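# Fit knob peg into top drawer and leave it open

## Task

Push the free knob's square peg all the way into the hole on the top drawer, and have that drawer pulled out by 85 mm or more. It only counts if both stay that way without the robot holding them. Afterwards release everything and move the grippers away.

## Robot and tools

Robot: two arms, left_arm and right_arm, mounted on opposite sides of a table. Each has six joints and a parallel gripper. Objects involved are a loose knob with a square peg and a drawer unit whose top drawer has a hole for that peg. Don't let anything leave the table, and keep the arms from striking or shoving each other.

Frame: every pose in a result uses one scene frame. The origin sits at the table centre, the table surface is at z = +0.020 m, +z is up, and left_arm's base is on the +y side. The names left and right refer to the arms, not to image sides. A gripper's fingers extend along its own +x axis and close along its y axis. end_effector_position is the midpoint between the pads, about 3 to 4 cm behind the tips. The reported hand position can be somewhat wrong, especially when the arm is stretched far.

Tool execute_actions takes actions, a list holding at most one item, and optional pictures (true to get camera images). Three forms:
- Empty list []: nothing is commanded; returns the state plus pictures.
- Motion: {"rows": [...], "steps": n}, n from 5 to 15 (default 15), each step lasting 1/30 s. Each row is applied for one step; if there are fewer rows than steps the final row is held. Every row is exactly 14 numbers covering both arms even if only one moves: left_arm waist, shoulder, elbow, wrist pitch, wrist yaw, wrist roll, opening, then the same seven for right_arm. Joint values are absolute target angles in radians in each joint's own space (the same numbers printed under Joint positions), not offsets. Ranges per arm: waist -3.054 to 3.054, shoulder 0.000 to 3.142, elbow 0.000 to 2.356, wrist pitch -1.571 to 1.571, wrist yaw -1.571 to 1.571, wrist roll -3.142 to 3.142. A target more than 0.010 rad beyond a limit, and further out than the current angle, gets the whole call rejected and nothing is sent. Real stops may differ by up to 0.010 rad; a target beyond the real stop is clipped and the result notes "joint sent to its limit" (possibly about an earlier motion). Opening is an absolute value in [-1, 1]: +1 fully open, empty fingers touch near -0.80, lower values add nothing. Closing from fully open needs roughly 0.5 s.
- Wait: {"steps": n} without rows, n up to 300; the arms keep heading for the last target.

Motion limits: each step the target sent to a joint stays within a set lead of its measured angle (0.211 rad waist, shoulder, elbow; 0.213 wrist pitch; 0.267 wrist yaw; 0.228 wrist roll), and targets are scaled back if they would move the gripper over 70 mm from where it is. Big moves therefore take several calls. Friction may leave a joint short of its target, and tiny changes may not happen at all, so read Joint positions after each move.

Timing: the simulation keeps running while you think and write. Each result is captured 5 steps before its action finishes; those steps play out during your reply. The arms keep driving toward the last row until everything has nearly stopped or a step is HELD.

Reading results: the state line gives, per arm, end_effector_position (m), end_effector_quat_wxyz, and linear and angular velocities. Joint positions and Joint velocities list the six joints (rad, rad/s) then the pad gap in metres (0.088 fully open). grip_measured is the opening on the command scale; it can be about 1 mm off per gripper and reads up to about 3 mm (0.061) narrow when squeezing something hard. grip_effort_n is the motor's own effort in newtons, negative meaning closing; it saturates near 83 N, keeps a residual value when at rest, and shows n/a when unavailable. "joint command not followed" means a clearance check altered or blocked joint targets; the rest of the row still ran. HELD marks steps where your row, fully or partly, was not sent. MOTOR HOT appears from 50 °C; at 95 °C an OVER-TEMPERATURE FAULT holds the arm until it cools, and if it doesn't cool within 30 to 60 s the arm loses power and goes limp, so avoid holding loads for long.

Gripping: to hold something, command an opening below grip_measured; about 0.07 below grips firmly, less grips gently. Parts narrower than about 3 mm get proportionally less force. Pad force tops out around 34 to 49 N, with a brief spike on first contact. Expect occasional tugs on held parts or pushes on loose ones.

Forces: load limits per arm in N m are waist 17, shoulder 21.1, elbow 21, wrist pitch 5.55, wrist yaw 5.53, wrist roll 5.19, including carried weight. Reaching one stops that arm for 10 s and drops the rest of the call. Press and slide gently; avoid drops, slips, slams and hard impacts.

Tool zoom_image: camera (cam_high, cam_low, cam_left_wrist or cam_right_wrist, each 504x504) and region [x0, y0, x1, y1] in pixels from the top-left, no bigger than 504 by 504. It enlarges part of that camera's latest image.

Tool finished_scene: scene, the number of the current scene. Call it only after the peg is seated, the drawer is open at least 85 mm, and both grippers have released and moved away. Replying without any tool call ends the session.

Each tool is called after "Request:" by a JSON object that holds its "api" and its "payload".

## Session

Request:
{"api": "execute_actions", "payload": {"actions": []}}

Scene clock: 0.00 s of 4500.00 s.
left_arm: end_effector_position=(+0.1322, +0.1468, +0.3880) grip_measured=+0.981 grip_effort_n=n/a end_effector_quat_wxyz=(+0.807, -0.018, -0.025, -0.589) end_effector_velocity=(+0.000, +0.000, -0.004) end_effector_angular_velocity=(+0.009, +0.011, +0.004) | right_arm: end_effector_position=(+0.2122, -0.1565, +0.4500) grip_measured=+0.983 grip_effort_n=n/a end_effector_quat_wxyz=(+0.854, +0.015, -0.018, +0.521) end_effector_velocity=(-0.002, +0.000, -0.002) end_effector_angular_velocity=(-0.010, -0.003, +0.009)
Joint positions: left_arm=[-0.006  0.846  0.651  0.256  0.008 -0.001  0.087] | right_arm=[-0.006  0.855  0.648  0.253 -0.001  0.007  0.087]
Joint velocities: left_arm=[-0.002 -0.002 -0.007 -0.007 -0.007 -0.007  0.   ] | right_arm=[ 0.002 -0.002 -0.002 -0.007 -0.007 -0.007 -0.   ]
Motor temperatures (°C, as the motors report them): left_arm=[26 28 26 27 26 26] | right_arm=[25 25 25 25 28 26]
Heat: left arm: hottest shoulder 28 °C (+0.0 °C/min); right arm: hottest wrist yaw 28 °C (+0.0 °C/min).

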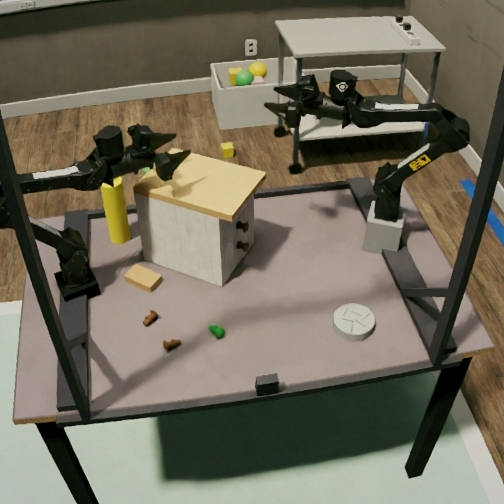

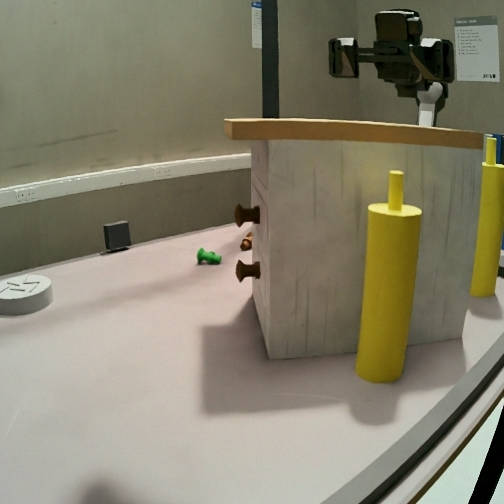

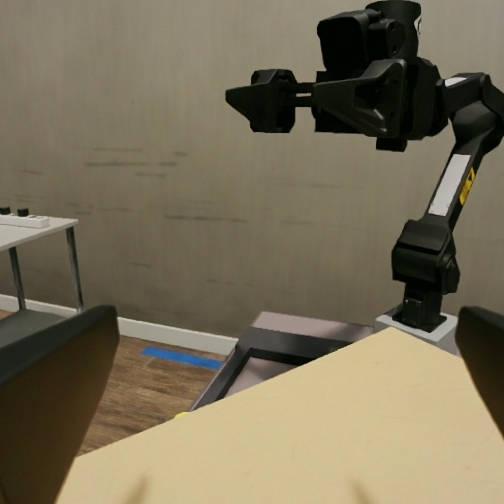

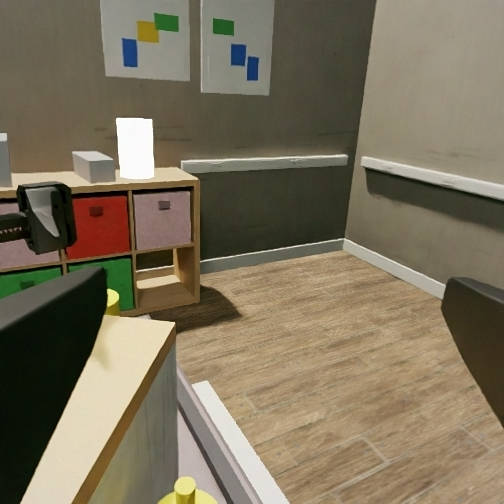

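Request:
{"api": "zoom_image", "payload": {"camera": "cam_high", "region": [100, 140, 300, 370]}}

Request:
{"api": "zoom_image", "payload": {"camera": "cam_high", "region": [130, 295, 240, 365]}}

Region (100, 140, 300, 370) of cam_high's 504x504 image, scaled by 2.191, with more detail than that image has; it fills the left 438 columns of this view, and the rest is white.

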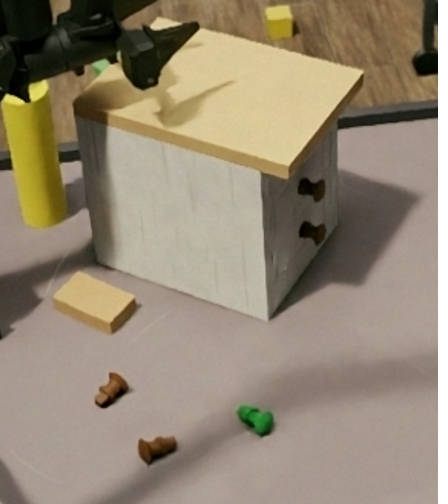

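Region (130, 295, 240, 365) of cam_high's 504x504 image, scaled by 4.582, with more detail than that image has; it fills the top 321 rows of this view, and the rest is white.

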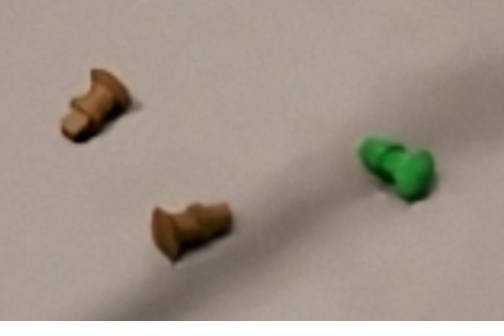

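Request:
{"api": "execute_actions", "payload": {"actions": [{"rows":[[-0.9,0.85,0.65,-0.9,0,0,1,0.7,1.3,0.65,0.25,0,0,1]]}]}}

Request:
{"api": "execute_actions", "payload": {"actions": [{"steps":40}], "pictures": true}}

Scene clock: 1.33 s of 4500.00 s.
left_arm: end_effector_position=(-0.0199, +0.1570, +0.2976) grip_measured=+0.981 grip_effort_n=-3.0 end_effector_quat_wxyz=(+0.630, +0.164, +0.119, -0.750) end_effector_velocity=(-0.403, +0.201, -0.061) end_effector_angular_velocity=(+0.776, -0.141, -1.493) | right_arm: end_effector_position=(+0.1002, -0.0642, +0.3383) grip_measured=+0.983 grip_effort_n=-3.5 end_effector_quat_wxyz=(+0.731, -0.098, +0.112, +0.666) end_effector_velocity=(-0.518, +0.130, -0.326) end_effector_angular_velocity=(-0.937, +0.072, +1.404)
Joint positions: left_arm=[-0.53   0.835  0.684 -0.256 -0.036  0.016  0.087] | right_arm=[0.384 1.209 0.659 0.251 0.005 0.007 0.087]
Joint velocities: left_arm=[-1.463 -0.212  0.325 -1.326  0.037 -0.007 -0.   ] | right_arm=[ 1.409  0.857 -0.017 -0.066  0.007 -0.007 -0.   ]
Motor temperatures (°C, as the motors report them): left_arm=[26 28 26 27 26 26] | right_arm=[25 25 25 25 28 26]
Heat: left arm: hottest shoulder 28 °C (+0.0 °C/min); right arm: hottest wrist yaw 28 °C (+0.0 °C/min).
Steps of this call (steps 1 to 30: nothing new was sent; steps 31 to 40: the first 10 steps of this action). Readings (joint positions):
31: left_arm=[-0.025 0.846 0.653 0.226 -0.009 -0.001] | right_arm=[0.010 0.872 0.648 0.254 0.011 0.007]
32: left_arm=[-0.080 0.843 0.659 0.165 -0.011 -0.001] | right_arm=[0.052 0.901 0.654 0.264 0.010 0.007]
34: left_arm=[-0.198 0.844 0.659 0.048 0.000 -0.001] | right_arm=[0.137 0.981 0.662 0.260 0.005 0.007]
38: left_arm=[-0.428 0.848 0.660 -0.167 -0.028 0.016] | right_arm=[0.297 1.143 0.659 0.252 0.005 0.007]
40: the state above

Scene clock: 2.67 s of 4500.00 s.
left_arm: end_effector_position=(-0.0730, +0.2800, +0.1816) grip_measured=+0.981 grip_effort_n=-3.0 end_effector_quat_wxyz=(+0.406, +0.457, +0.248, -0.751) end_effector_velocity=(+0.003, -0.001, +0.001) end_effector_angular_velocity=(-0.003, -0.009, +0.027) | right_arm: end_effector_position=(-0.0192, -0.0659, +0.3069) grip_measured=+0.983 grip_effort_n=-3.5 end_effector_quat_wxyz=(+0.610, -0.148, +0.122, +0.769) end_effector_velocity=(+0.002, +0.000, +0.003) end_effector_angular_velocity=(+0.014, -0.007, -0.006)
Joint positions: left_arm=[-0.897  0.85   0.655 -0.897  0.003  0.003  0.087] | right_arm=[ 0.697  1.291  0.655  0.249 -0.003  0.006  0.087]
Joint velocities: left_arm=[-0.002 -0.002  0.002 -0.007 -0.022 -0.022 -0.   ] | right_arm=[-0.002 -0.007 -0.002  0.007  0.007 -0.007 -0.   ]
Motor temperatures (°C, as the motors report them): left_arm=[26 28 27 27 26 26] | right_arm=[25 25 25 25 28 26]
Heat: left arm: hottest shoulder 28 °C (+0.0 °C/min); right arm: hottest wrist yaw 28 °C (+0.0 °C/min).
Kept back: nothing.
Steps of this call (steps 1 to 5: the last 5 steps of your previous action; steps 6 to 40: the robot went on to your last target). Readings (joint positions):
1: left_arm=[-0.582 0.829 0.692 -0.315 -0.017 0.007] | right_arm=[0.433 1.234 0.658 0.250 0.005 0.007]
2: left_arm=[-0.637 0.829 0.690 -0.373 -0.005 0.005] | right_arm=[0.485 1.254 0.656 0.249 0.005 0.007]
4: left_arm=[-0.747 0.842 0.671 -0.491 -0.003 0.003] | right_arm=[0.591 1.277 0.655 0.249 0.001 0.007]
8: left_arm=[-0.877 0.850 0.657 -0.734 0.005 0.003] | right_arm=[0.688 1.289 0.655 0.249 -0.005 0.006]
40: the state above

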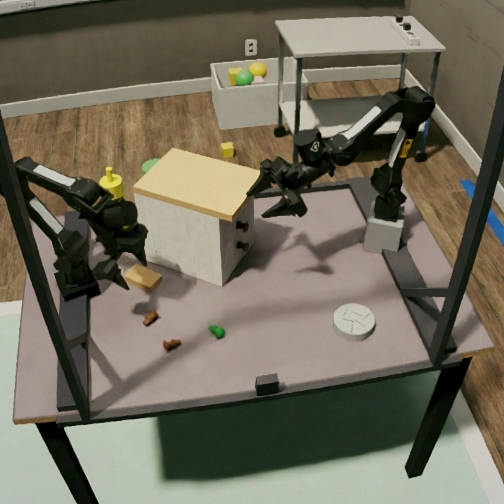

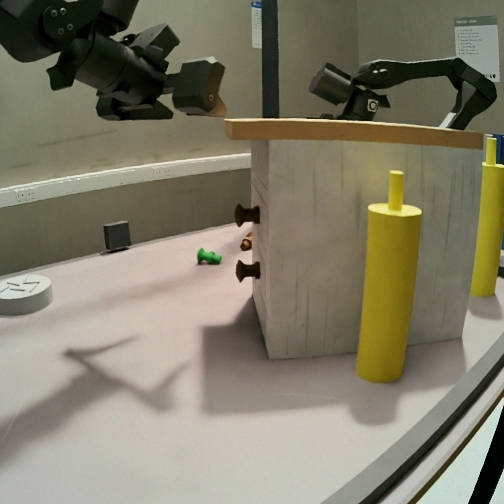

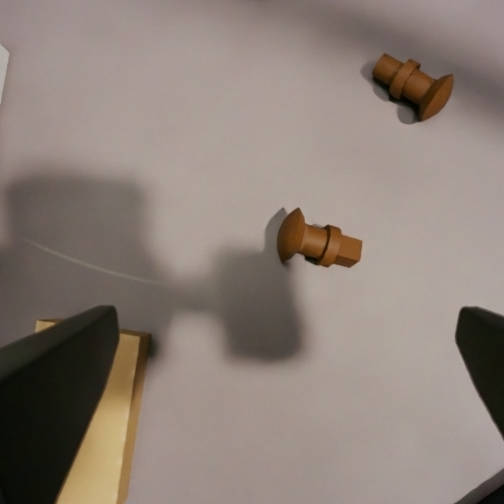

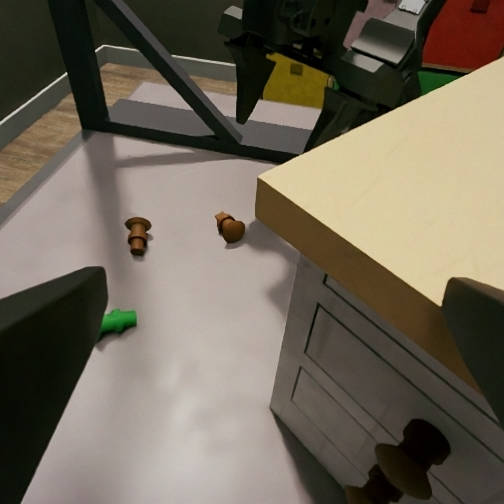

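Request:
{"api": "execute_actions", "payload": {"actions": [{"rows":[[-0.98,1.69,1.12,-1.0,0,0,1,0.7,1.0,0.4,0.25,0,0,1]]}]}}

Request:
{"api": "execute_actions", "payload": {"actions": [{"steps":30}], "pictures": true}}

Scene clock: 5.80 s of 4500.00 s.
left_arm: end_effector_position=(-0.1409, +0.2158, +0.2077) grip_measured=+0.981 grip_effort_n=-3.5 end_effector_quat_wxyz=(+0.357, +0.530, +0.261, -0.723) end_effector_velocity=(-0.083, -0.108, -0.326) end_effector_angular_velocity=(+1.021, -0.799, +0.015) | right_arm: end_effector_position=(-0.0055, -0.1250, +0.2925) grip_measured=+0.983 grip_effort_n=-3.5 end_effector_quat_wxyz=(+0.612, -0.135, +0.112, +0.771) end_effector_velocity=(+0.001, -0.015, +0.002) end_effector_angular_velocity=(+0.021, +0.006, +0.021)
Joint positions: left_arm=[-0.976  1.388  1.11  -0.987 -0.001  0.001  0.087] | right_arm=[ 0.697  1.014  0.414  0.247 -0.003  0.006  0.087]
Joint velocities: left_arm=[-0.012  1.609  0.349 -0.037 -0.022 -0.022  0.   ] | right_arm=[-0.002 -0.09  -0.046 -0.022 -0.022 -0.007 -0.   ]
Motor temperatures (°C, as the motors report them): left_arm=[26 28 27 27 26 26] | right_arm=[25 25 26 26 28 26]
Heat: left arm: hottest shoulder 28 °C (+0.0 °C/min); right arm: hottest wrist yaw 28 °C (+0.0 °C/min).
Steps of this call (steps 1 to 15: the robot went on to your last target; steps 16 to 84: nothing new was sent; steps 85 to 94: the first 10 steps of this action). Readings (joint positions):
85: left_arm=[-0.906 0.876 0.679 -0.927 -0.002 0.001] | right_arm=[0.697 1.269 0.631 0.261 -0.003 0.006]
86: left_arm=[-0.929 0.930 0.731 -0.970 -0.003 0.001] | right_arm=[0.697 1.220 0.580 0.261 -0.003 0.006]
88: left_arm=[-0.960 1.056 0.848 -0.970 -0.001 0.001] | right_arm=[0.697 1.099 0.476 0.245 -0.003 0.006]
92: left_arm=[-0.975 1.282 1.065 -0.986 -0.001 0.001] | right_arm=[0.697 1.023 0.418 0.247 -0.003 0.006]
94: the state above

Scene clock: 6.80 s of 4500.00 s.
left_arm: end_effector_position=(-0.1410, +0.2162, +0.1293) grip_measured=+0.981 grip_effort_n=-3.5 end_effector_quat_wxyz=(+0.314, +0.633, +0.311, -0.636) end_effector_velocity=(+0.002, +0.005, +0.000) end_effector_angular_velocity=(+0.022, -0.008, +0.005) | right_arm: end_effector_position=(-0.0052, -0.1261, +0.2921) grip_measured=+0.983 grip_effort_n=-3.5 end_effector_quat_wxyz=(+0.612, -0.135, +0.111, +0.771) end_effector_velocity=(+0.002, -0.002, -0.005) end_effector_angular_velocity=(-0.019, -0.014, -0.007)
Joint positions: left_arm=[-0.977  1.682  1.117 -1.    -0.001  0.001  0.087] | right_arm=[ 0.697  1.008  0.409  0.247 -0.003  0.006  0.087]
Joint velocities: left_arm=[-0.002 -0.002 -0.002 -0.022  0.007 -0.007 -0.   ] | right_arm=[-0.002 -0.002 -0.002 -0.022  0.007 -0.007  0.   ]
Motor temperatures (°C, as the motors report them): left_arm=[26 28 27 27 26 26] | right_arm=[25 25 26 26 28 26]
Heat: left arm: hottest shoulder 28 °C (+0.0 °C/min); right arm: hottest wrist yaw 28 °C (+0.0 °C/min).
Kept back: nothing.
Steps of this call (steps 1 to 5: the last 5 steps of your previous action; steps 6 to 30: the robot went on to your last target). Readings (joint positions):
1: left_arm=[-0.977 1.444 1.118 -0.990 -0.001 0.001] | right_arm=[0.697 1.011 0.413 0.247 -0.003 0.006]
2: left_arm=[-0.977 1.500 1.120 -0.992 -0.001 0.001] | right_arm=[0.697 1.010 0.412 0.247 -0.003 0.006]
4: left_arm=[-0.977 1.605 1.120 -0.995 -0.001 0.001] | right_arm=[0.697 1.009 0.410 0.247 -0.003 0.006]
8: left_arm=[-0.977 1.682 1.114 -1.001 -0.001 0.001] | right_arm=[0.697 1.008 0.409 0.247 -0.003 0.006]
30: the state above
All arms were judged still, so your last target was given up. Only a new action makes them travel on or press farther. Fingers that are still opening or closing keep moving.

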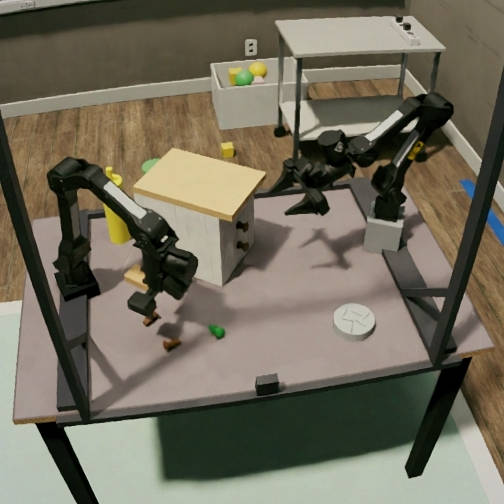

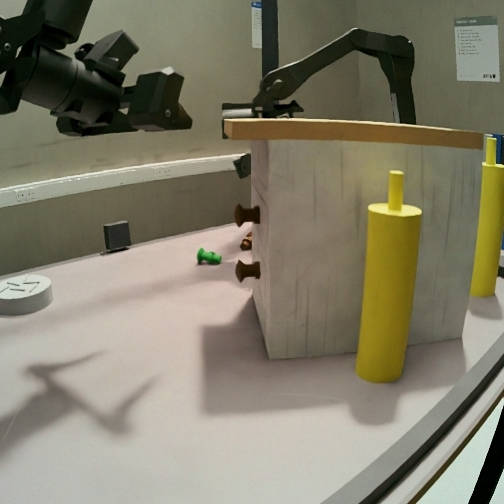

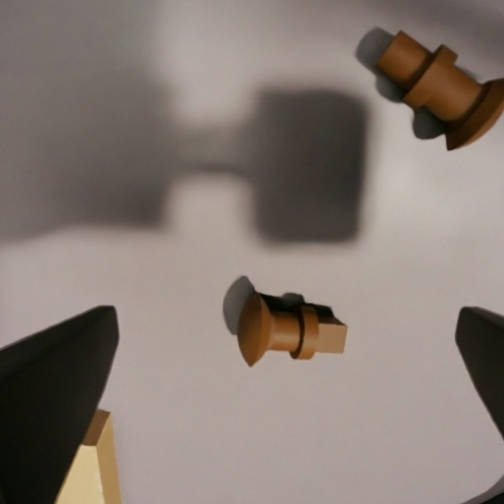

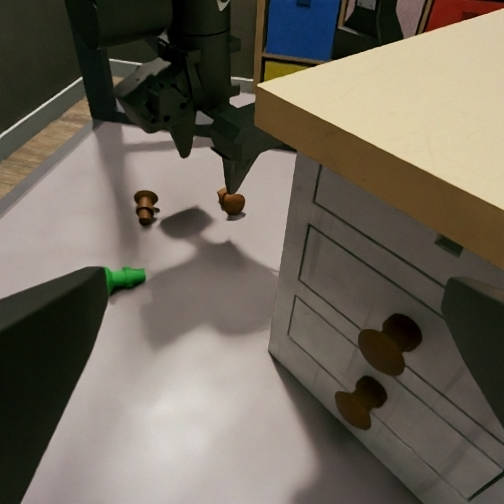

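Request:
{"api": "execute_actions", "payload": {"actions": [{"rows":[[-1.05,1.69,0.945,-0.827,0,-1.4,0.2,0.7,1.0,0.4,0.25,0,0,1]]}]}}

Request:
{"api": "execute_actions", "payload": {"actions": [{"steps":25}], "pictures": true}}

Scene clock: 7.43 s of 4500.00 s.
left_arm: end_effector_position=(-0.1468, +0.2410, +0.0898) grip_measured=+0.227 grip_effort_n=-14.7 end_effector_quat_wxyz=(+0.475, +0.522, +0.475, -0.525) end_effector_velocity=(-0.006, -0.008, -0.001) end_effector_angular_velocity=(-0.033, +0.031, +1.910) | right_arm: end_effector_position=(-0.0052, -0.1261, +0.2921) grip_measured=+0.983 grip_effort_n=-3.5 end_effector_quat_wxyz=(+0.612, -0.135, +0.111, +0.771) end_effector_velocity=(-0.000, -0.001, -0.002) end_effector_angular_velocity=(-0.009, +0.008, +0.002)
Joint positions: left_arm=[-1.048  1.689  0.954 -0.831  0.    -0.627  0.05 ] | right_arm=[ 0.697  1.008  0.409  0.247 -0.003  0.006  0.087]
Joint velocities: left_arm=[-0.002  0.002 -0.002  0.051 -0.007 -1.912 -0.016] | right_arm=[-0.002 -0.002 -0.002 -0.007 -0.007  0.007  0.   ]
Motor temperatures (°C, as the motors report them): left_arm=[26 28 27 27 26 26] | right_arm=[25 25 26 26 28 26]
Heat: left arm: hottest shoulder 28 °C (+0.0 °C/min); right arm: hottest wrist yaw 28 °C (+0.0 °C/min).
Steps of this call (steps 1 to 9: nothing new was sent; steps 10 to 19: the first 10 steps of this action). Readings (joint positions):
10: left_arm=[-0.982 1.682 1.096 -0.968 -0.003 -0.042] | right_arm=[0.697 1.008 0.409 0.247 -0.003 0.006]
11: left_arm=[-0.997 1.675 1.060 -0.909 -0.004 -0.111] | right_arm=[0.697 1.008 0.409 0.247 -0.003 0.006]
13: left_arm=[-1.031 1.680 1.002 -0.874 -0.000 -0.240] | right_arm=[0.697 1.008 0.409 0.247 -0.003 0.006]
17: left_arm=[-1.048 1.689 0.954 -0.841 0.000 -0.498] | right_arm=[0.697 1.008 0.409 0.247 -0.003 0.006]
19: the state above

Scene clock: 8.27 s of 4500.00 s.
left_arm: end_effector_position=(-0.1469, +0.2409, +0.0896) grip_measured=+0.202 grip_effort_n=-16.0 end_effector_quat_wxyz=(+0.636, +0.305, +0.637, -0.309) end_effector_velocity=(+0.003, +0.003, -0.001) end_effector_angular_velocity=(+0.004, -0.014, -0.010) | right_arm: end_effector_position=(-0.0052, -0.1261, +0.2921) grip_measured=+0.983 grip_effort_n=-3.5 end_effector_quat_wxyz=(+0.612, -0.135, +0.111, +0.771) end_effector_velocity=(+0.004, -0.001, -0.005) end_effector_angular_velocity=(-0.018, -0.019, -0.021)
Joint positions: left_arm=[-1.048  1.689  0.953 -0.829  0.    -1.397  0.049] | right_arm=[ 0.697  1.008  0.409  0.247 -0.003  0.006  0.087]
Joint velocities: left_arm=[-0.002 -0.002 -0.007 -0.007 -0.007  0.007  0.   ] | right_arm=[-0.002 -0.002 -0.002 -0.022  0.022 -0.007 -0.   ]
Motor temperatures (°C, as the motors report them): left_arm=[26 29 27 27 26 26] | right_arm=[25 25 26 26 28 26]
Heat: left arm: hottest shoulder 29 °C (+7.3 °C/min); right arm: hottest wrist yaw 28 °C (+0.0 °C/min).
Kept back: nothing.
Steps of this call (steps 1 to 5: the last 5 steps of your previous action; steps 6 to 25: the robot went on to your last target). Readings (joint positions):
1: left_arm=[-1.048 1.689 0.954 -0.830 0.000 -0.692] | right_arm=[0.697 1.008 0.409 0.247 -0.003 0.006]
2: left_arm=[-1.048 1.689 0.953 -0.830 0.000 -0.756] | right_arm=[0.697 1.008 0.409 0.247 -0.003 0.006]
4: left_arm=[-1.048 1.689 0.953 -0.830 0.000 -0.885] | right_arm=[0.697 1.008 0.409 0.247 -0.003 0.006]
8: left_arm=[-1.048 1.689 0.953 -0.829 0.000 -1.144] | right_arm=[0.697 1.008 0.409 0.247 -0.003 0.006]
25: the state above

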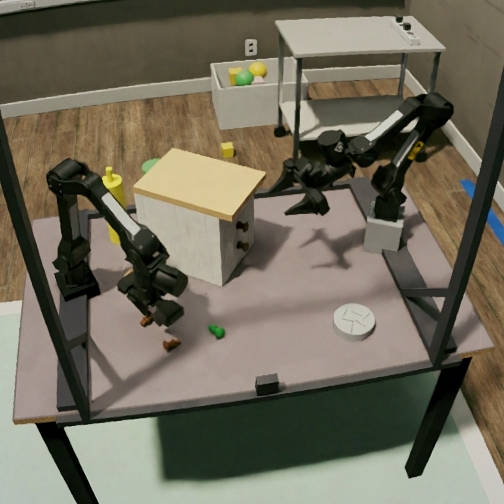

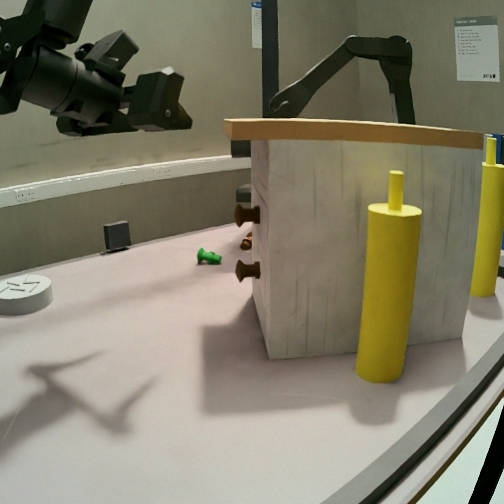

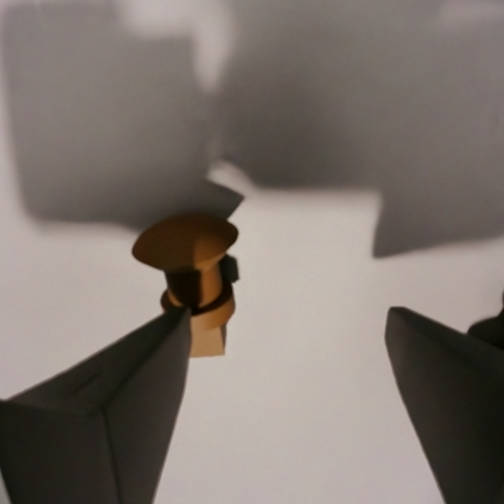

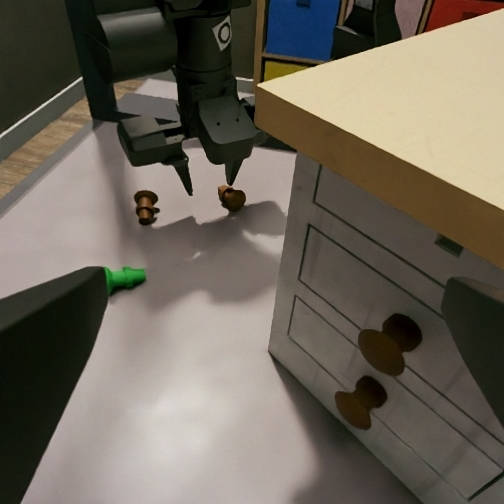

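Request:
{"api": "execute_actions", "payload": {"actions": [{"rows":[[-1.1,1.6,0.84,-0.78,0,-1.55,0.2,0.7,1.0,0.4,0.25,0,0,1],[-1.1,1.6,0.84,-0.78,0,-1.55,0.2,0.7,1.0,0.4,0.25,0,0,1],[-1.1,1.6,0.84,-0.78,0,-1.55,0.2,0.7,1.0,0.4,0.25,0,0,1],[-1.1,1.6,0.84,-0.78,0,-1.55,0.2,0.7,1.0,0.4,0.25,0,0,1],[-1.1,1.65,0.82,-0.753,0,-1.55,0.2,0.7,1.0,0.4,0.25,0,0,1]]}]}}

Request:
{"api": "execute_actions", "payload": {"actions": [{"steps":10}], "pictures": true}}

Scene clock: 8.80 s of 4500.00 s.
left_arm: end_effector_position=(-0.1400, +0.2667, +0.0748) grip_measured=+0.202 grip_effort_n=-15.6 end_effector_quat_wxyz=(+0.652, +0.276, +0.651, -0.276) end_effector_velocity=(+0.024, +0.023, -0.031) end_effector_angular_velocity=(+0.080, -0.089, +0.034) | right_arm: end_effector_position=(-0.0052, -0.1261, +0.2921) grip_measured=+0.983 grip_effort_n=-3.5 end_effector_quat_wxyz=(+0.612, -0.135, +0.111, +0.771) end_effector_velocity=(+0.002, -0.001, -0.004) end_effector_angular_velocity=(-0.010, -0.012, -0.007)
Joint positions: left_arm=[-1.097  1.64   0.83  -0.761 -0.001 -1.543  0.049] | right_arm=[ 0.697  1.008  0.409  0.247 -0.003  0.006  0.087]
Joint velocities: left_arm=[-0.002  0.046 -0.095  0.022 -0.007 -0.037 -0.   ] | right_arm=[-0.002 -0.002 -0.007 -0.007  0.007 -0.007 -0.   ]
Motor temperatures (°C, as the motors report them): left_arm=[26 29 28 27 26 26] | right_arm=[25 25 26 26 28 26]
Heat: left arm: hottest shoulder 29 °C (+6.8 °C/min); right arm: hottest wrist yaw 28 °C (+0.0 °C/min).
Steps of this call (steps 1 to 6: the robot went on to your last target; steps 7 to 16: the first 10 steps of this action). Readings (joint positions):
7: left_arm=[-1.052 1.680 0.939 -0.813 -0.002 -1.426] | right_arm=[0.697 1.008 0.409 0.247 -0.003 0.006]
8: left_arm=[-1.063 1.660 0.914 -0.795 -0.002 -1.466] | right_arm=[0.697 1.008 0.409 0.247 -0.003 0.006]
10: left_arm=[-1.087 1.625 0.873 -0.799 -0.001 -1.510] | right_arm=[0.697 1.008 0.409 0.247 -0.003 0.006]
14: left_arm=[-1.097 1.634 0.840 -0.764 -0.001 -1.539] | right_arm=[0.697 1.008 0.409 0.247 -0.003 0.006]
16: the state above

Scene clock: 9.13 s of 4500.00 s.
left_arm: end_effector_position=(-0.1402, +0.2665, +0.0739) grip_measured=+0.202 grip_effort_n=-16.0 end_effector_quat_wxyz=(+0.652, +0.274, +0.651, -0.275) end_effector_velocity=(+0.005, +0.001, -0.002) end_effector_angular_velocity=(-0.003, -0.028, +0.020) | right_arm: end_effector_position=(-0.0052, -0.1261, +0.2921) grip_measured=+0.983 grip_effort_n=-3.5 end_effector_quat_wxyz=(+0.612, -0.135, +0.111, +0.771) end_effector_velocity=(+0.000, -0.002, -0.005) end_effector_angular_velocity=(-0.024, +0.004, +0.002)
Joint positions: left_arm=[-1.097  1.642  0.828 -0.755 -0.001 -1.547  0.049] | right_arm=[ 0.697  1.008  0.409  0.247 -0.003  0.006  0.087]
Joint velocities: left_arm=[-0.002  0.002 -0.007 -0.007 -0.022 -0.022 -0.   ] | right_arm=[-0.002 -0.002 -0.002 -0.022 -0.007  0.007 -0.   ]
Motor temperatures (°C, as the motors report them): left_arm=[26 29 28 27 26 26] | right_arm=[25 25 26 27 28 26]
Heat: left arm: hottest shoulder 29 °C (+6.6 °C/min); right arm: hottest wrist yaw 28 °C (+0.0 °C/min).
Kept back: nothing.
Steps of this call (steps 1 to 5: the last 5 steps of your previous action; steps 6 to 10: the robot went on to your last target). Readings (joint positions):
1: left_arm=[-1.097 1.641 0.829 -0.759 -0.001 -1.545] | right_arm=[0.697 1.008 0.409 0.247 -0.003 0.006]
2: left_arm=[-1.097 1.642 0.828 -0.758 -0.001 -1.545] | right_arm=[0.697 1.008 0.409 0.247 -0.003 0.006]
4: left_arm=[-1.097 1.642 0.828 -0.756 -0.001 -1.546] | right_arm=[0.697 1.008 0.409 0.247 -0.003 0.006]
8: left_arm=[-1.097 1.642 0.828 -0.755 -0.001 -1.547] | right_arm=[0.697 1.008 0.409 0.247 -0.003 0.006]
10: the state above

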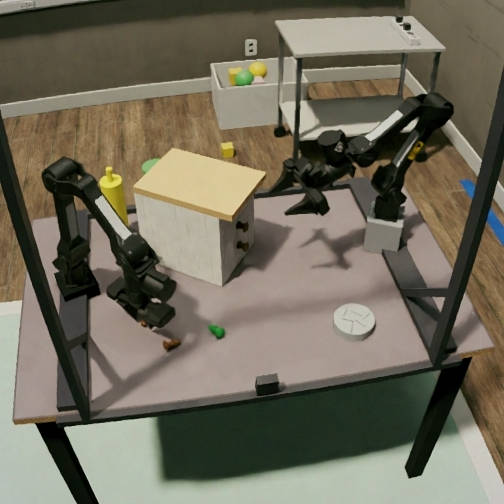

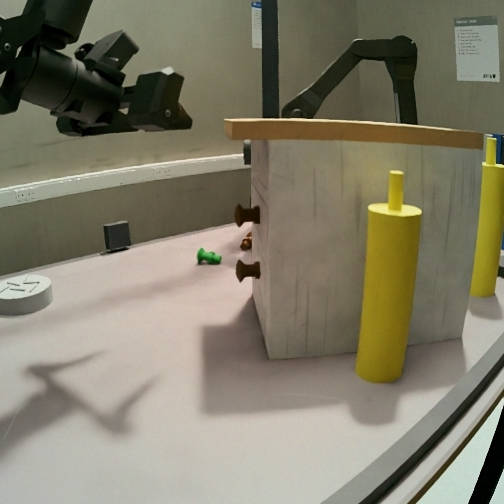

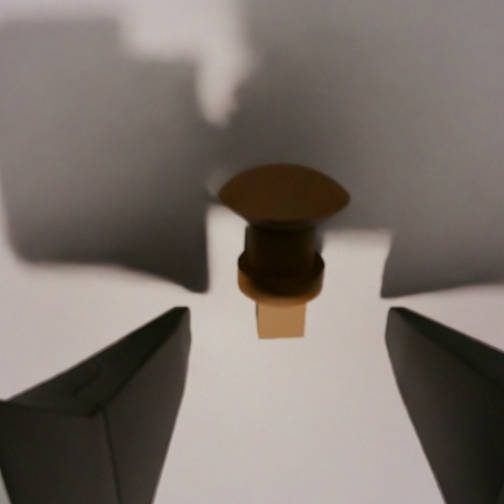

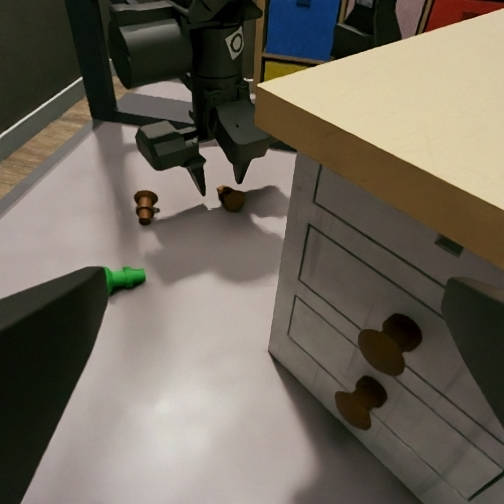

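Request:
{"api": "execute_actions", "payload": {"actions": [{"rows":[[-1.11,1.683,0.788,-0.692,0,-1.55,-0.2,0.7,1.0,0.4,0.25,0,0,1]]}]}}

Request:
{"api": "execute_actions", "payload": {"actions": [{"rows":[[-1.11,1.683,0.788,-0.692,0,-1.55,-0.7,0.7,1.0,0.4,0.25,0,0,1]]}], "pictures": true}}

Scene clock: 9.63 s of 4500.00 s.
left_arm: end_effector_position=(-0.1417, +0.2686, +0.0605) grip_measured=-0.188 grip_effort_n=-16.0 end_effector_quat_wxyz=(+0.650, +0.277, +0.650, -0.278) end_effector_velocity=(+0.002, +0.002, -0.001) end_effector_angular_velocity=(+0.003, -0.014, +0.005) | right_arm: end_effector_position=(-0.0052, -0.1261, +0.2921) grip_measured=+0.983 grip_effort_n=-3.5 end_effector_quat_wxyz=(+0.612, -0.135, +0.111, +0.771) end_effector_velocity=(-0.000, -0.001, -0.002) end_effector_angular_velocity=(-0.006, -0.006, +0.007)
Joint positions: left_arm=[-1.108  1.673  0.798 -0.694 -0.001 -1.548  0.03 ] | right_arm=[ 0.697  1.008  0.409  0.247 -0.003  0.006  0.087]
Joint velocities: left_arm=[-0.002  0.002 -0.002 -0.007 -0.007 -0.007 -0.006] | right_arm=[-0.002 -0.002 -0.002 -0.007 -0.007 -0.007  0.   ]
Motor temperatures (°C, as the motors report them): left_arm=[26 29 28 27 26 26] | right_arm=[25 25 26 27 28 26]
Heat: left arm: hottest shoulder 29 °C (+6.2 °C/min); right arm: hottest wrist yaw 28 °C (+0.0 °C/min).
Steps of this call (steps 1 to 5: the robot went on to your last target; steps 6 to 15: the first 10 steps of this action). Readings (joint positions):
6: left_arm=[-1.098 1.646 0.824 -0.746 -0.001 -1.547] | right_arm=[0.697 1.008 0.409 0.247 -0.003 0.006]
7: left_arm=[-1.101 1.650 0.817 -0.724 -0.001 -1.547] | right_arm=[0.697 1.008 0.409 0.247 -0.003 0.006]
9: left_arm=[-1.105 1.666 0.807 -0.708 -0.001 -1.547] | right_arm=[0.697 1.008 0.409 0.247 -0.003 0.006]
13: left_arm=[-1.107 1.672 0.798 -0.695 -0.001 -1.548] | right_arm=[0.697 1.008 0.409 0.247 -0.003 0.006]
15: the state above

Scene clock: 10.13 s of 4500.00 s.
left_arm: end_effector_position=(-0.1417, +0.2687, +0.0604) grip_measured=-0.640 grip_effort_n=-83.5 end_effector_quat_wxyz=(+0.650, +0.277, +0.650, -0.279) end_effector_velocity=(-0.000, -0.001, +0.000) end_effector_angular_velocity=(-0.010, +0.000, +0.005) | right_arm: end_effector_position=(-0.0052, -0.1261, +0.2921) grip_measured=+0.983 grip_effort_n=-3.5 end_effector_quat_wxyz=(+0.612, -0.135, +0.111, +0.771) end_effector_velocity=(-0.000, -0.000, +0.001) end_effector_angular_velocity=(+0.011, -0.016, +0.012)
Joint positions: left_arm=[-1.108  1.673  0.797 -0.693 -0.001 -1.548  0.008] | right_arm=[ 0.697  1.008  0.409  0.247 -0.003  0.006  0.087]
Joint velocities: left_arm=[-0.002 -0.002 -0.002  0.007 -0.007 -0.007 -0.   ] | right_arm=[-0.002 -0.002 -0.002  0.007 -0.007 -0.022 -0.   ]
Motor temperatures (°C, as the motors report them): left_arm=[26 29 28 27 26 26] | right_arm=[25 25 26 27 28 26]
Heat: left arm: hottest shoulder 29 °C (+5.9 °C/min); right arm: hottest wrist yaw 28 °C (+0.0 °C/min).
Steps of this call (steps 1 to 5: the last 5 steps of your previous action; steps 6 to 15: the first 10 steps of this action). Readings (joint positions):
6: left_arm=[-1.108 1.673 0.798 -0.693 -0.001 -1.548] | right_arm=[0.697 1.008 0.409 0.247 -0.003 0.006]
7: left_arm=[-1.108 1.673 0.798 -0.693 -0.001 -1.548] | right_arm=[0.697 1.008 0.409 0.247 -0.003 0.006]
9: left_arm=[-1.108 1.673 0.797 -0.693 -0.001 -1.548] | right_arm=[0.697 1.008 0.409 0.247 -0.003 0.006]
13: left_arm=[-1.108 1.673 0.797 -0.693 -0.001 -1.548] | right_arm=[0.697 1.008 0.409 0.247 -0.003 0.006]
15: the state above

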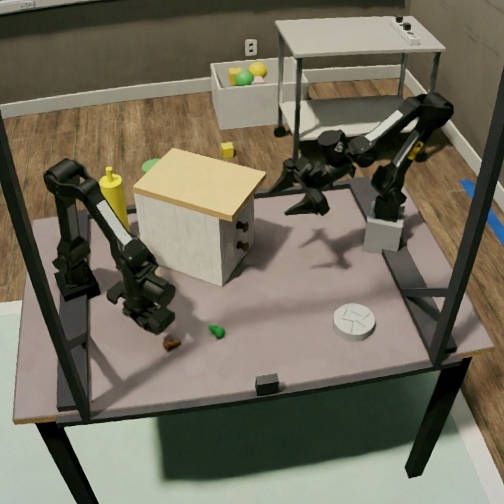

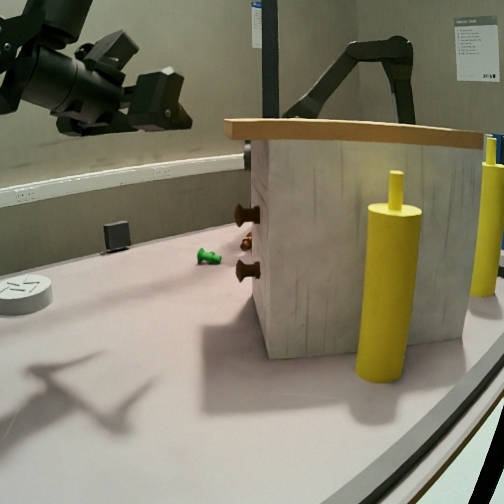

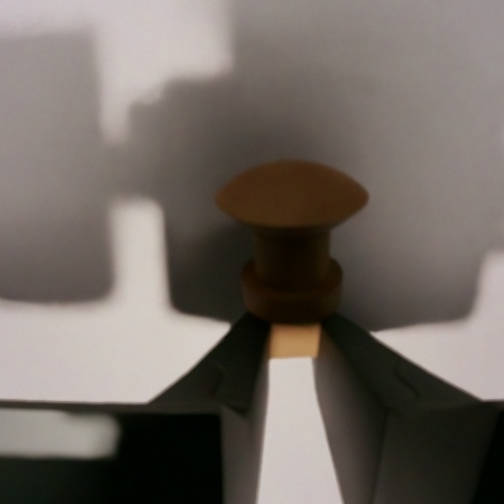

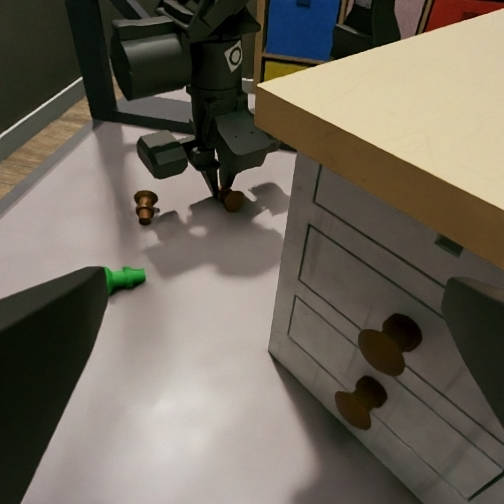

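Request:
{"api": "execute_actions", "payload": {"actions": [{"rows":[[-1.11,1.6,1.0,-0.97,0,-1.5,-0.72,0.914,1.0,0.4,0.6,0,0,0.4]]}]}}

Request:
{"api": "execute_actions", "payload": {"actions": [{"rows":[[-0.95,2.078,1.794,-1.287,0,-1.08,-0.72,0.914,2.247,0.852,1.195,0,0,0.4]]}]}}

Request:
{"api": "execute_actions", "payload": {"actions": [{"steps":40}], "pictures": true}}

Scene clock: 10.93 s of 4500.00 s.
left_arm: end_effector_position=(-0.1529, +0.2575, +0.1238) grip_measured=-0.640 grip_effort_n=-83.5 end_effector_quat_wxyz=(+0.643, +0.287, +0.646, -0.297) end_effector_velocity=(+0.031, +0.027, -0.011) end_effector_angular_velocity=(+0.135, -0.166, +0.005) | right_arm: end_effector_position=(-0.0739, -0.1375, +0.3627) grip_measured=+0.418 grip_effort_n=-17.4 end_effector_quat_wxyz=(+0.536, -0.006, +0.007, +0.844) end_effector_velocity=(-0.010, -0.006, +0.033) end_effector_angular_velocity=(+0.142, +0.059, +0.039)
Joint positions: left_arm=[-1.108  1.595  1.    -0.961 -0.001 -1.504  0.008] | right_arm=[ 0.908  1.001  0.402  0.582 -0.003  0.005  0.059]
Joint velocities: left_arm=[-0.002  0.037 -0.007 -0.168 -0.022 -0.007 -0.   ] | right_arm=[ 0.032 -0.007 -0.007  0.154 -0.007 -0.007 -0.009]
Motor temperatures (°C, as the motors report them): left_arm=[26 29 28 27 26 26] | right_arm=[25 25 27 27 28 26]
Heat: left arm: hottest shoulder 29 °C (+5.5 °C/min); right arm: hottest wrist yaw 28 °C (+0.0 °C/min).
Steps of this call (steps 1 to 5: the last 5 steps of your previous action; steps 6 to 14: the robot went on to your last target; steps 15 to 24: the first 10 steps of this action). Readings (joint positions):
15: left_arm=[-1.108 1.668 0.821 -0.730 -0.001 -1.541] | right_arm=[0.717 1.008 0.406 0.278 0.015 0.006]
16: left_arm=[-1.108 1.666 0.861 -0.811 -0.001 -1.530] | right_arm=[0.773 1.008 0.399 0.339 0.013 0.006]
18: left_arm=[-1.108 1.636 0.933 -0.883 -0.001 -1.515] | right_arm=[0.863 1.008 0.398 0.464 -0.006 0.005]
22: left_arm=[-1.108 1.595 1.000 -0.947 -0.001 -1.506] | right_arm=[0.905 1.001 0.402 0.570 -0.004 0.005]
24: the state above

Scene clock: 11.43 s of 4500.00 s.
left_arm: end_effector_position=(-0.1645, +0.1697, +0.1194) grip_measured=-0.640 grip_effort_n=-83.5 end_effector_quat_wxyz=(+0.607, +0.440, +0.594, -0.293) end_effector_velocity=(-0.218, -0.299, +0.150) end_effector_angular_velocity=(-0.662, +0.538, -0.194) | right_arm: end_effector_position=(-0.1165, -0.0494, +0.4852) grip_measured=+0.403 grip_effort_n=-17.4 end_effector_quat_wxyz=(+0.520, +0.192, -0.119, +0.824) end_effector_velocity=(-0.130, +0.276, -0.250) end_effector_angular_velocity=(-0.215, -0.112, +0.001)
Joint positions: left_arm=[-0.95   2.056  1.549 -1.274 -0.002 -1.101  0.008] | right_arm=[ 0.911  1.516  0.837  1.135 -0.003  0.005  0.059]
Joint velocities: left_arm=[-0.002  0.51   1.546 -0.183  0.007  0.198 -0.   ] | right_arm=[-0.002  1.468  0.486  0.74  -0.007 -0.007 -0.   ]
Motor temperatures (°C, as the motors report them): left_arm=[26 29 28 27 26 26] | right_arm=[25 25 27 27 28 26]
Heat: left arm: hottest shoulder 29 °C (+5.2 °C/min); right arm: hottest wrist yaw 28 °C (+0.0 °C/min).
Steps of this call (steps 1 to 5: the last 5 steps of your previous action; steps 6 to 15: the first 10 steps of this action). Readings (joint positions):
6: left_arm=[-1.097 1.623 1.027 -1.012 0.008 -1.459] | right_arm=[0.911 1.024 0.418 0.619 -0.003 0.005]
7: left_arm=[-1.063 1.673 1.086 -1.095 0.009 -1.392] | right_arm=[0.911 1.075 0.455 0.677 -0.003 0.005]
9: left_arm=[-0.994 1.791 1.212 -1.178 -0.000 -1.262] | right_arm=[0.911 1.192 0.564 0.792 -0.003 0.005]
13: left_arm=[-0.950 2.000 1.443 -1.259 -0.002 -1.122] | right_arm=[0.911 1.416 0.785 1.044 -0.003 0.005]
15: the state above

Scene clock: 12.77 s of 4500.00 s.
left_arm: end_effector_position=(-0.2003, +0.1233, +0.1698) grip_measured=-0.640 grip_effort_n=-83.5 end_effector_quat_wxyz=(+0.599, +0.373, +0.601, -0.376) end_effector_velocity=(+0.001, +0.002, +0.002) end_effector_angular_velocity=(-0.002, -0.007, +0.005) | right_arm: end_effector_position=(-0.1463, +0.0151, +0.1676) grip_measured=+0.403 grip_effort_n=-17.0 end_effector_quat_wxyz=(+0.534, -0.081, +0.053, +0.840) end_effector_velocity=(+0.000, -0.000, +0.002) end_effector_angular_velocity=(+0.009, -0.002, +0.006)
Joint positions: left_arm=[-0.952  2.07   1.792 -1.288  0.003 -1.083  0.008] | right_arm=[0.911 2.239 0.849 1.195 0.001 0.002 0.059]
Joint velocities: left_arm=[-0.002 -0.007 -0.002 -0.007 -0.007 -0.007 -0.   ] | right_arm=[-0.002 -0.002 -0.002  0.007 -0.007 -0.007 -0.   ]
Motor temperatures (°C, as the motors report them): left_arm=[26 30 28 27 26 26] | right_arm=[25 26 27 27 28 26]
Heat: left arm: hottest shoulder 30 °C (+9.4 °C/min); right arm: hottest wrist yaw 28 °C (+0.0 °C/min).
Kept back: nothing.
Steps of this call (steps 1 to 5: the last 5 steps of your previous action; steps 6 to 40: the robot went on to your last target). Readings (joint positions):
1: left_arm=[-0.950 2.068 1.601 -1.278 -0.002 -1.095] | right_arm=[0.911 1.563 0.849 1.154 -0.003 0.005]
2: left_arm=[-0.950 2.074 1.654 -1.279 -0.002 -1.091] | right_arm=[0.911 1.609 0.852 1.159 -0.003 0.005]
4: left_arm=[-0.950 2.073 1.737 -1.278 -0.002 -1.086] | right_arm=[0.911 1.703 0.852 1.167 -0.003 0.005]
8: left_arm=[-0.950 2.062 1.792 -1.282 -0.002 -1.084] | right_arm=[0.911 1.878 0.852 1.184 -0.003 0.005]
40: the state above

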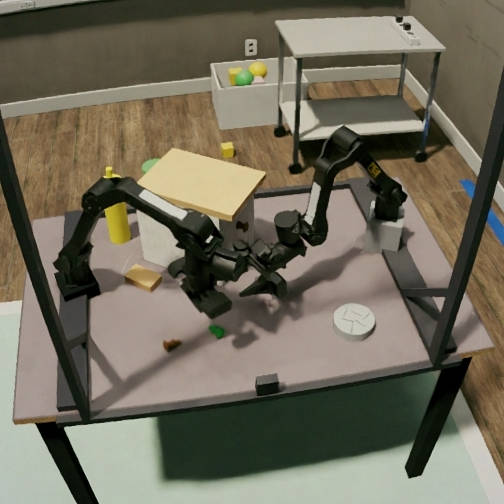

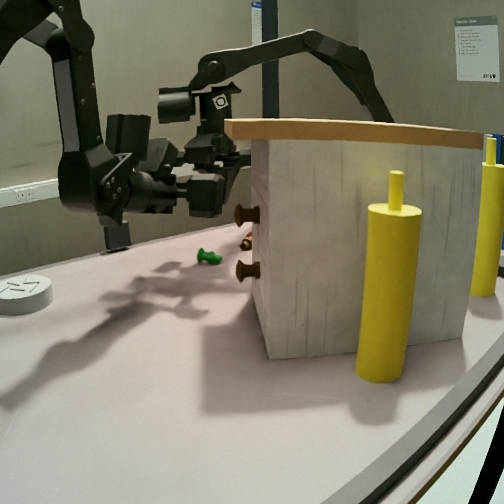

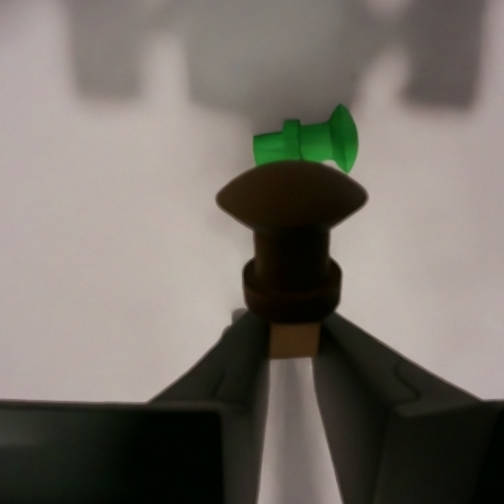

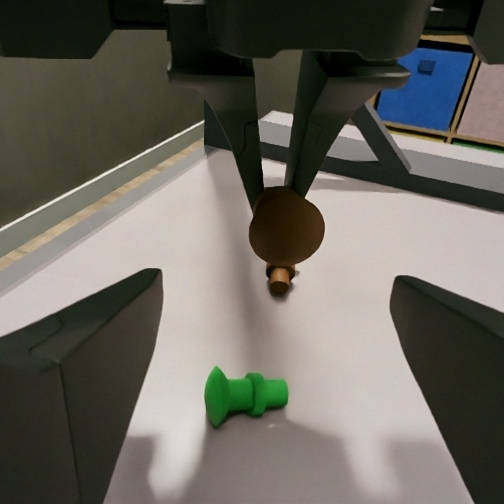

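Request:
{"api": "execute_actions", "payload": {"actions": [{"rows":[[-0.95,2.078,1.794,-1.287,0,-1.08,-0.72,0.905,2.29,0.94,1.155,0,0,0.4],[-0.95,2.078,1.794,-1.287,0,-1.08,-0.72,0.905,2.29,0.94,1.155,0,0,0.4],[-0.95,2.078,1.794,-1.287,0,-1.08,-0.72,0.905,2.29,0.94,1.155,0,0,0.4],[-0.95,2.078,1.794,-1.287,0,-1.08,-0.72,0.905,2.335,1.02,1.115,0,0,0.4],[-0.95,2.078,1.794,-1.287,0,-1.08,-0.72,0.905,2.335,1.02,1.115,0,0,0.4],[-0.95,2.078,1.794,-1.287,0,-1.08,-0.72,0.905,2.335,1.02,1.115,0,0,0.4],[-0.95,2.078,1.794,-1.287,0,-1.08,-0.72,0.905,2.38,1.11,1.07,0,0,0.4]]}]}}

Request:
{"api": "execute_actions", "payload": {"actions": [{"steps":10}], "pictures": true}}

Scene clock: 13.37 s of 4500.00 s.
left_arm: end_effector_position=(-0.2003, +0.1233, +0.1698) grip_measured=-0.640 grip_effort_n=-83.5 end_effector_quat_wxyz=(+0.599, +0.373, +0.601, -0.376) end_effector_velocity=(+0.003, +0.004, +0.000) end_effector_angular_velocity=(+0.014, -0.019, +0.020) | right_arm: end_effector_position=(-0.1650, +0.0596, +0.1623) grip_measured=+0.403 grip_effort_n=-17.4 end_effector_quat_wxyz=(+0.535, -0.079, +0.051, +0.839) end_effector_velocity=(-0.030, +0.065, -0.010) end_effector_angular_velocity=(+0.022, +0.004, +0.006)
Joint positions: left_arm=[-0.952  2.07   1.792 -1.288  0.003 -1.083  0.008] | right_arm=[0.908 2.352 1.077 1.087 0.001 0.002 0.059]
Joint velocities: left_arm=[-0.002 -0.002 -0.002 -0.022 -0.007 -0.022  0.   ] | right_arm=[-0.002  0.193  0.354 -0.139 -0.007 -0.007 -0.   ]
Motor temperatures (°C, as the motors report them): left_arm=[26 30 28 27 26 26] | right_arm=[25 26 27 27 28 26]
Heat: left arm: hottest shoulder 30 °C (+9.0 °C/min); right arm: hottest wrist yaw 28 °C (+0.0 °C/min).
Steps of this call (steps 1 to 8: the robot went on to your last target; steps 9 to 18: the first 10 steps of this action). Readings (joint positions):
9: left_arm=[-0.952 2.070 1.792 -1.288 0.003 -1.083] | right_arm=[0.911 2.243 0.858 1.191 0.001 0.002]
10: left_arm=[-0.952 2.070 1.792 -1.288 0.003 -1.083] | right_arm=[0.911 2.252 0.878 1.179 0.001 0.002]
12: left_arm=[-0.952 2.070 1.792 -1.288 0.003 -1.083] | right_arm=[0.910 2.274 0.922 1.161 0.001 0.002]
16: left_arm=[-0.952 2.070 1.792 -1.288 0.003 -1.083] | right_arm=[0.908 2.329 1.033 1.106 0.001 0.002]
18: the state above

Scene clock: 13.70 s of 4500.00 s.
left_arm: end_effector_position=(-0.2003, +0.1233, +0.1698) grip_measured=-0.640 grip_effort_n=-83.5 end_effector_quat_wxyz=(+0.599, +0.373, +0.601, -0.376) end_effector_velocity=(+0.003, +0.003, +0.003) end_effector_angular_velocity=(+0.006, -0.013, +0.005) | right_arm: end_effector_position=(-0.1671, +0.0641, +0.1614) grip_measured=+0.403 grip_effort_n=-17.4 end_effector_quat_wxyz=(+0.535, -0.079, +0.051, +0.839) end_effector_velocity=(-0.003, -0.000, +0.001) end_effector_angular_velocity=(+0.009, -0.002, +0.011)
Joint positions: left_arm=[-0.952  2.07   1.792 -1.288  0.003 -1.083  0.008] | right_arm=[0.908 2.364 1.102 1.073 0.001 0.002 0.059]
Joint velocities: left_arm=[-0.002 -0.007  0.002 -0.022 -0.007 -0.007  0.   ] | right_arm=[ 0.002  0.002  0.002  0.007 -0.007 -0.007 -0.   ]
Motor temperatures (°C, as the motors report them): left_arm=[26 30 28 27 26 26] | right_arm=[25 26 27 27 28 26]
Heat: left arm: hottest shoulder 30 °C (+8.8 °C/min); right arm: hottest wrist yaw 28 °C (+0.0 °C/min).
Kept back: nothing.
Steps of this call (steps 1 to 5: the last 5 steps of your previous action; steps 6 to 10: the robot went on to your last target). Readings (joint positions):
1: left_arm=[-0.952 2.070 1.792 -1.288 0.003 -1.083] | right_arm=[0.908 2.357 1.086 1.082 0.001 0.002]
2: left_arm=[-0.952 2.070 1.792 -1.288 0.003 -1.083] | right_arm=[0.908 2.359 1.091 1.079 0.001 0.002]
4: left_arm=[-0.952 2.070 1.792 -1.288 0.003 -1.083] | right_arm=[0.908 2.362 1.097 1.076 0.001 0.002]
8: left_arm=[-0.952 2.070 1.792 -1.288 0.003 -1.083] | right_arm=[0.908 2.364 1.101 1.073 0.001 0.002]
10: the state above

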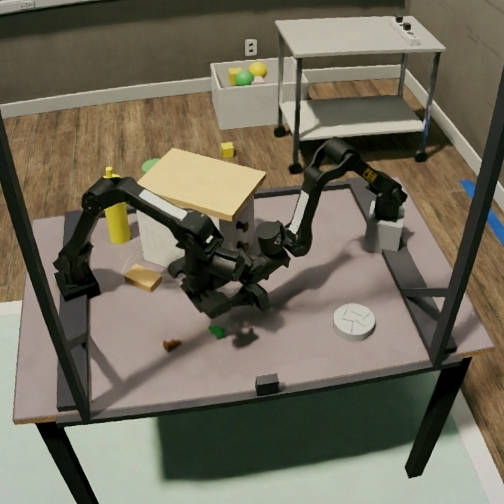

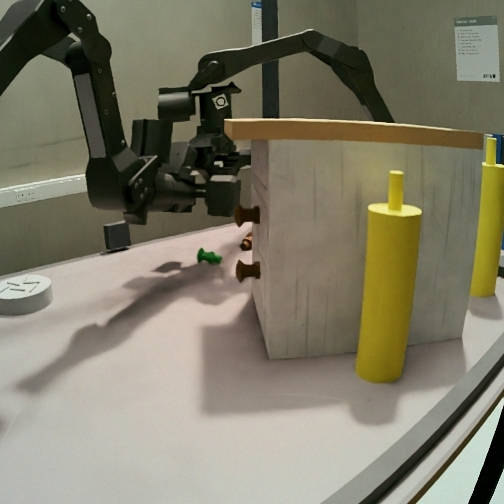

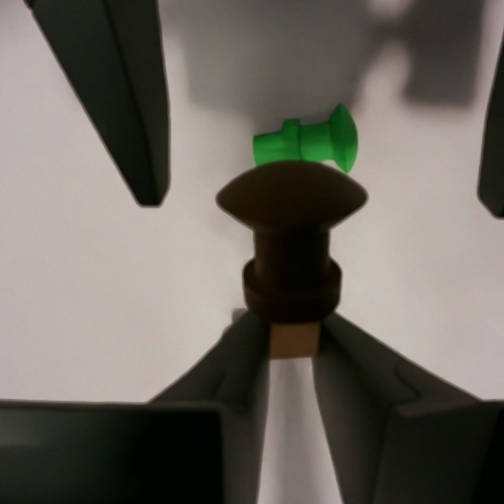

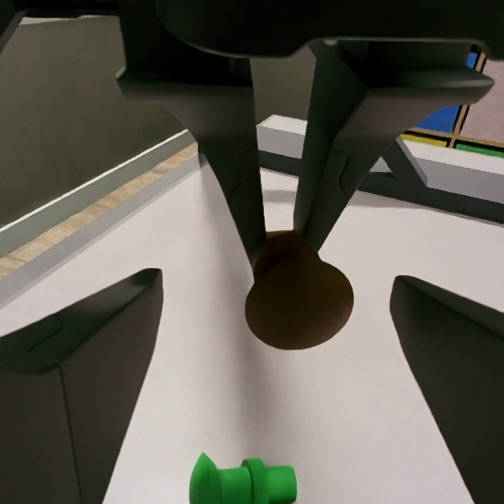

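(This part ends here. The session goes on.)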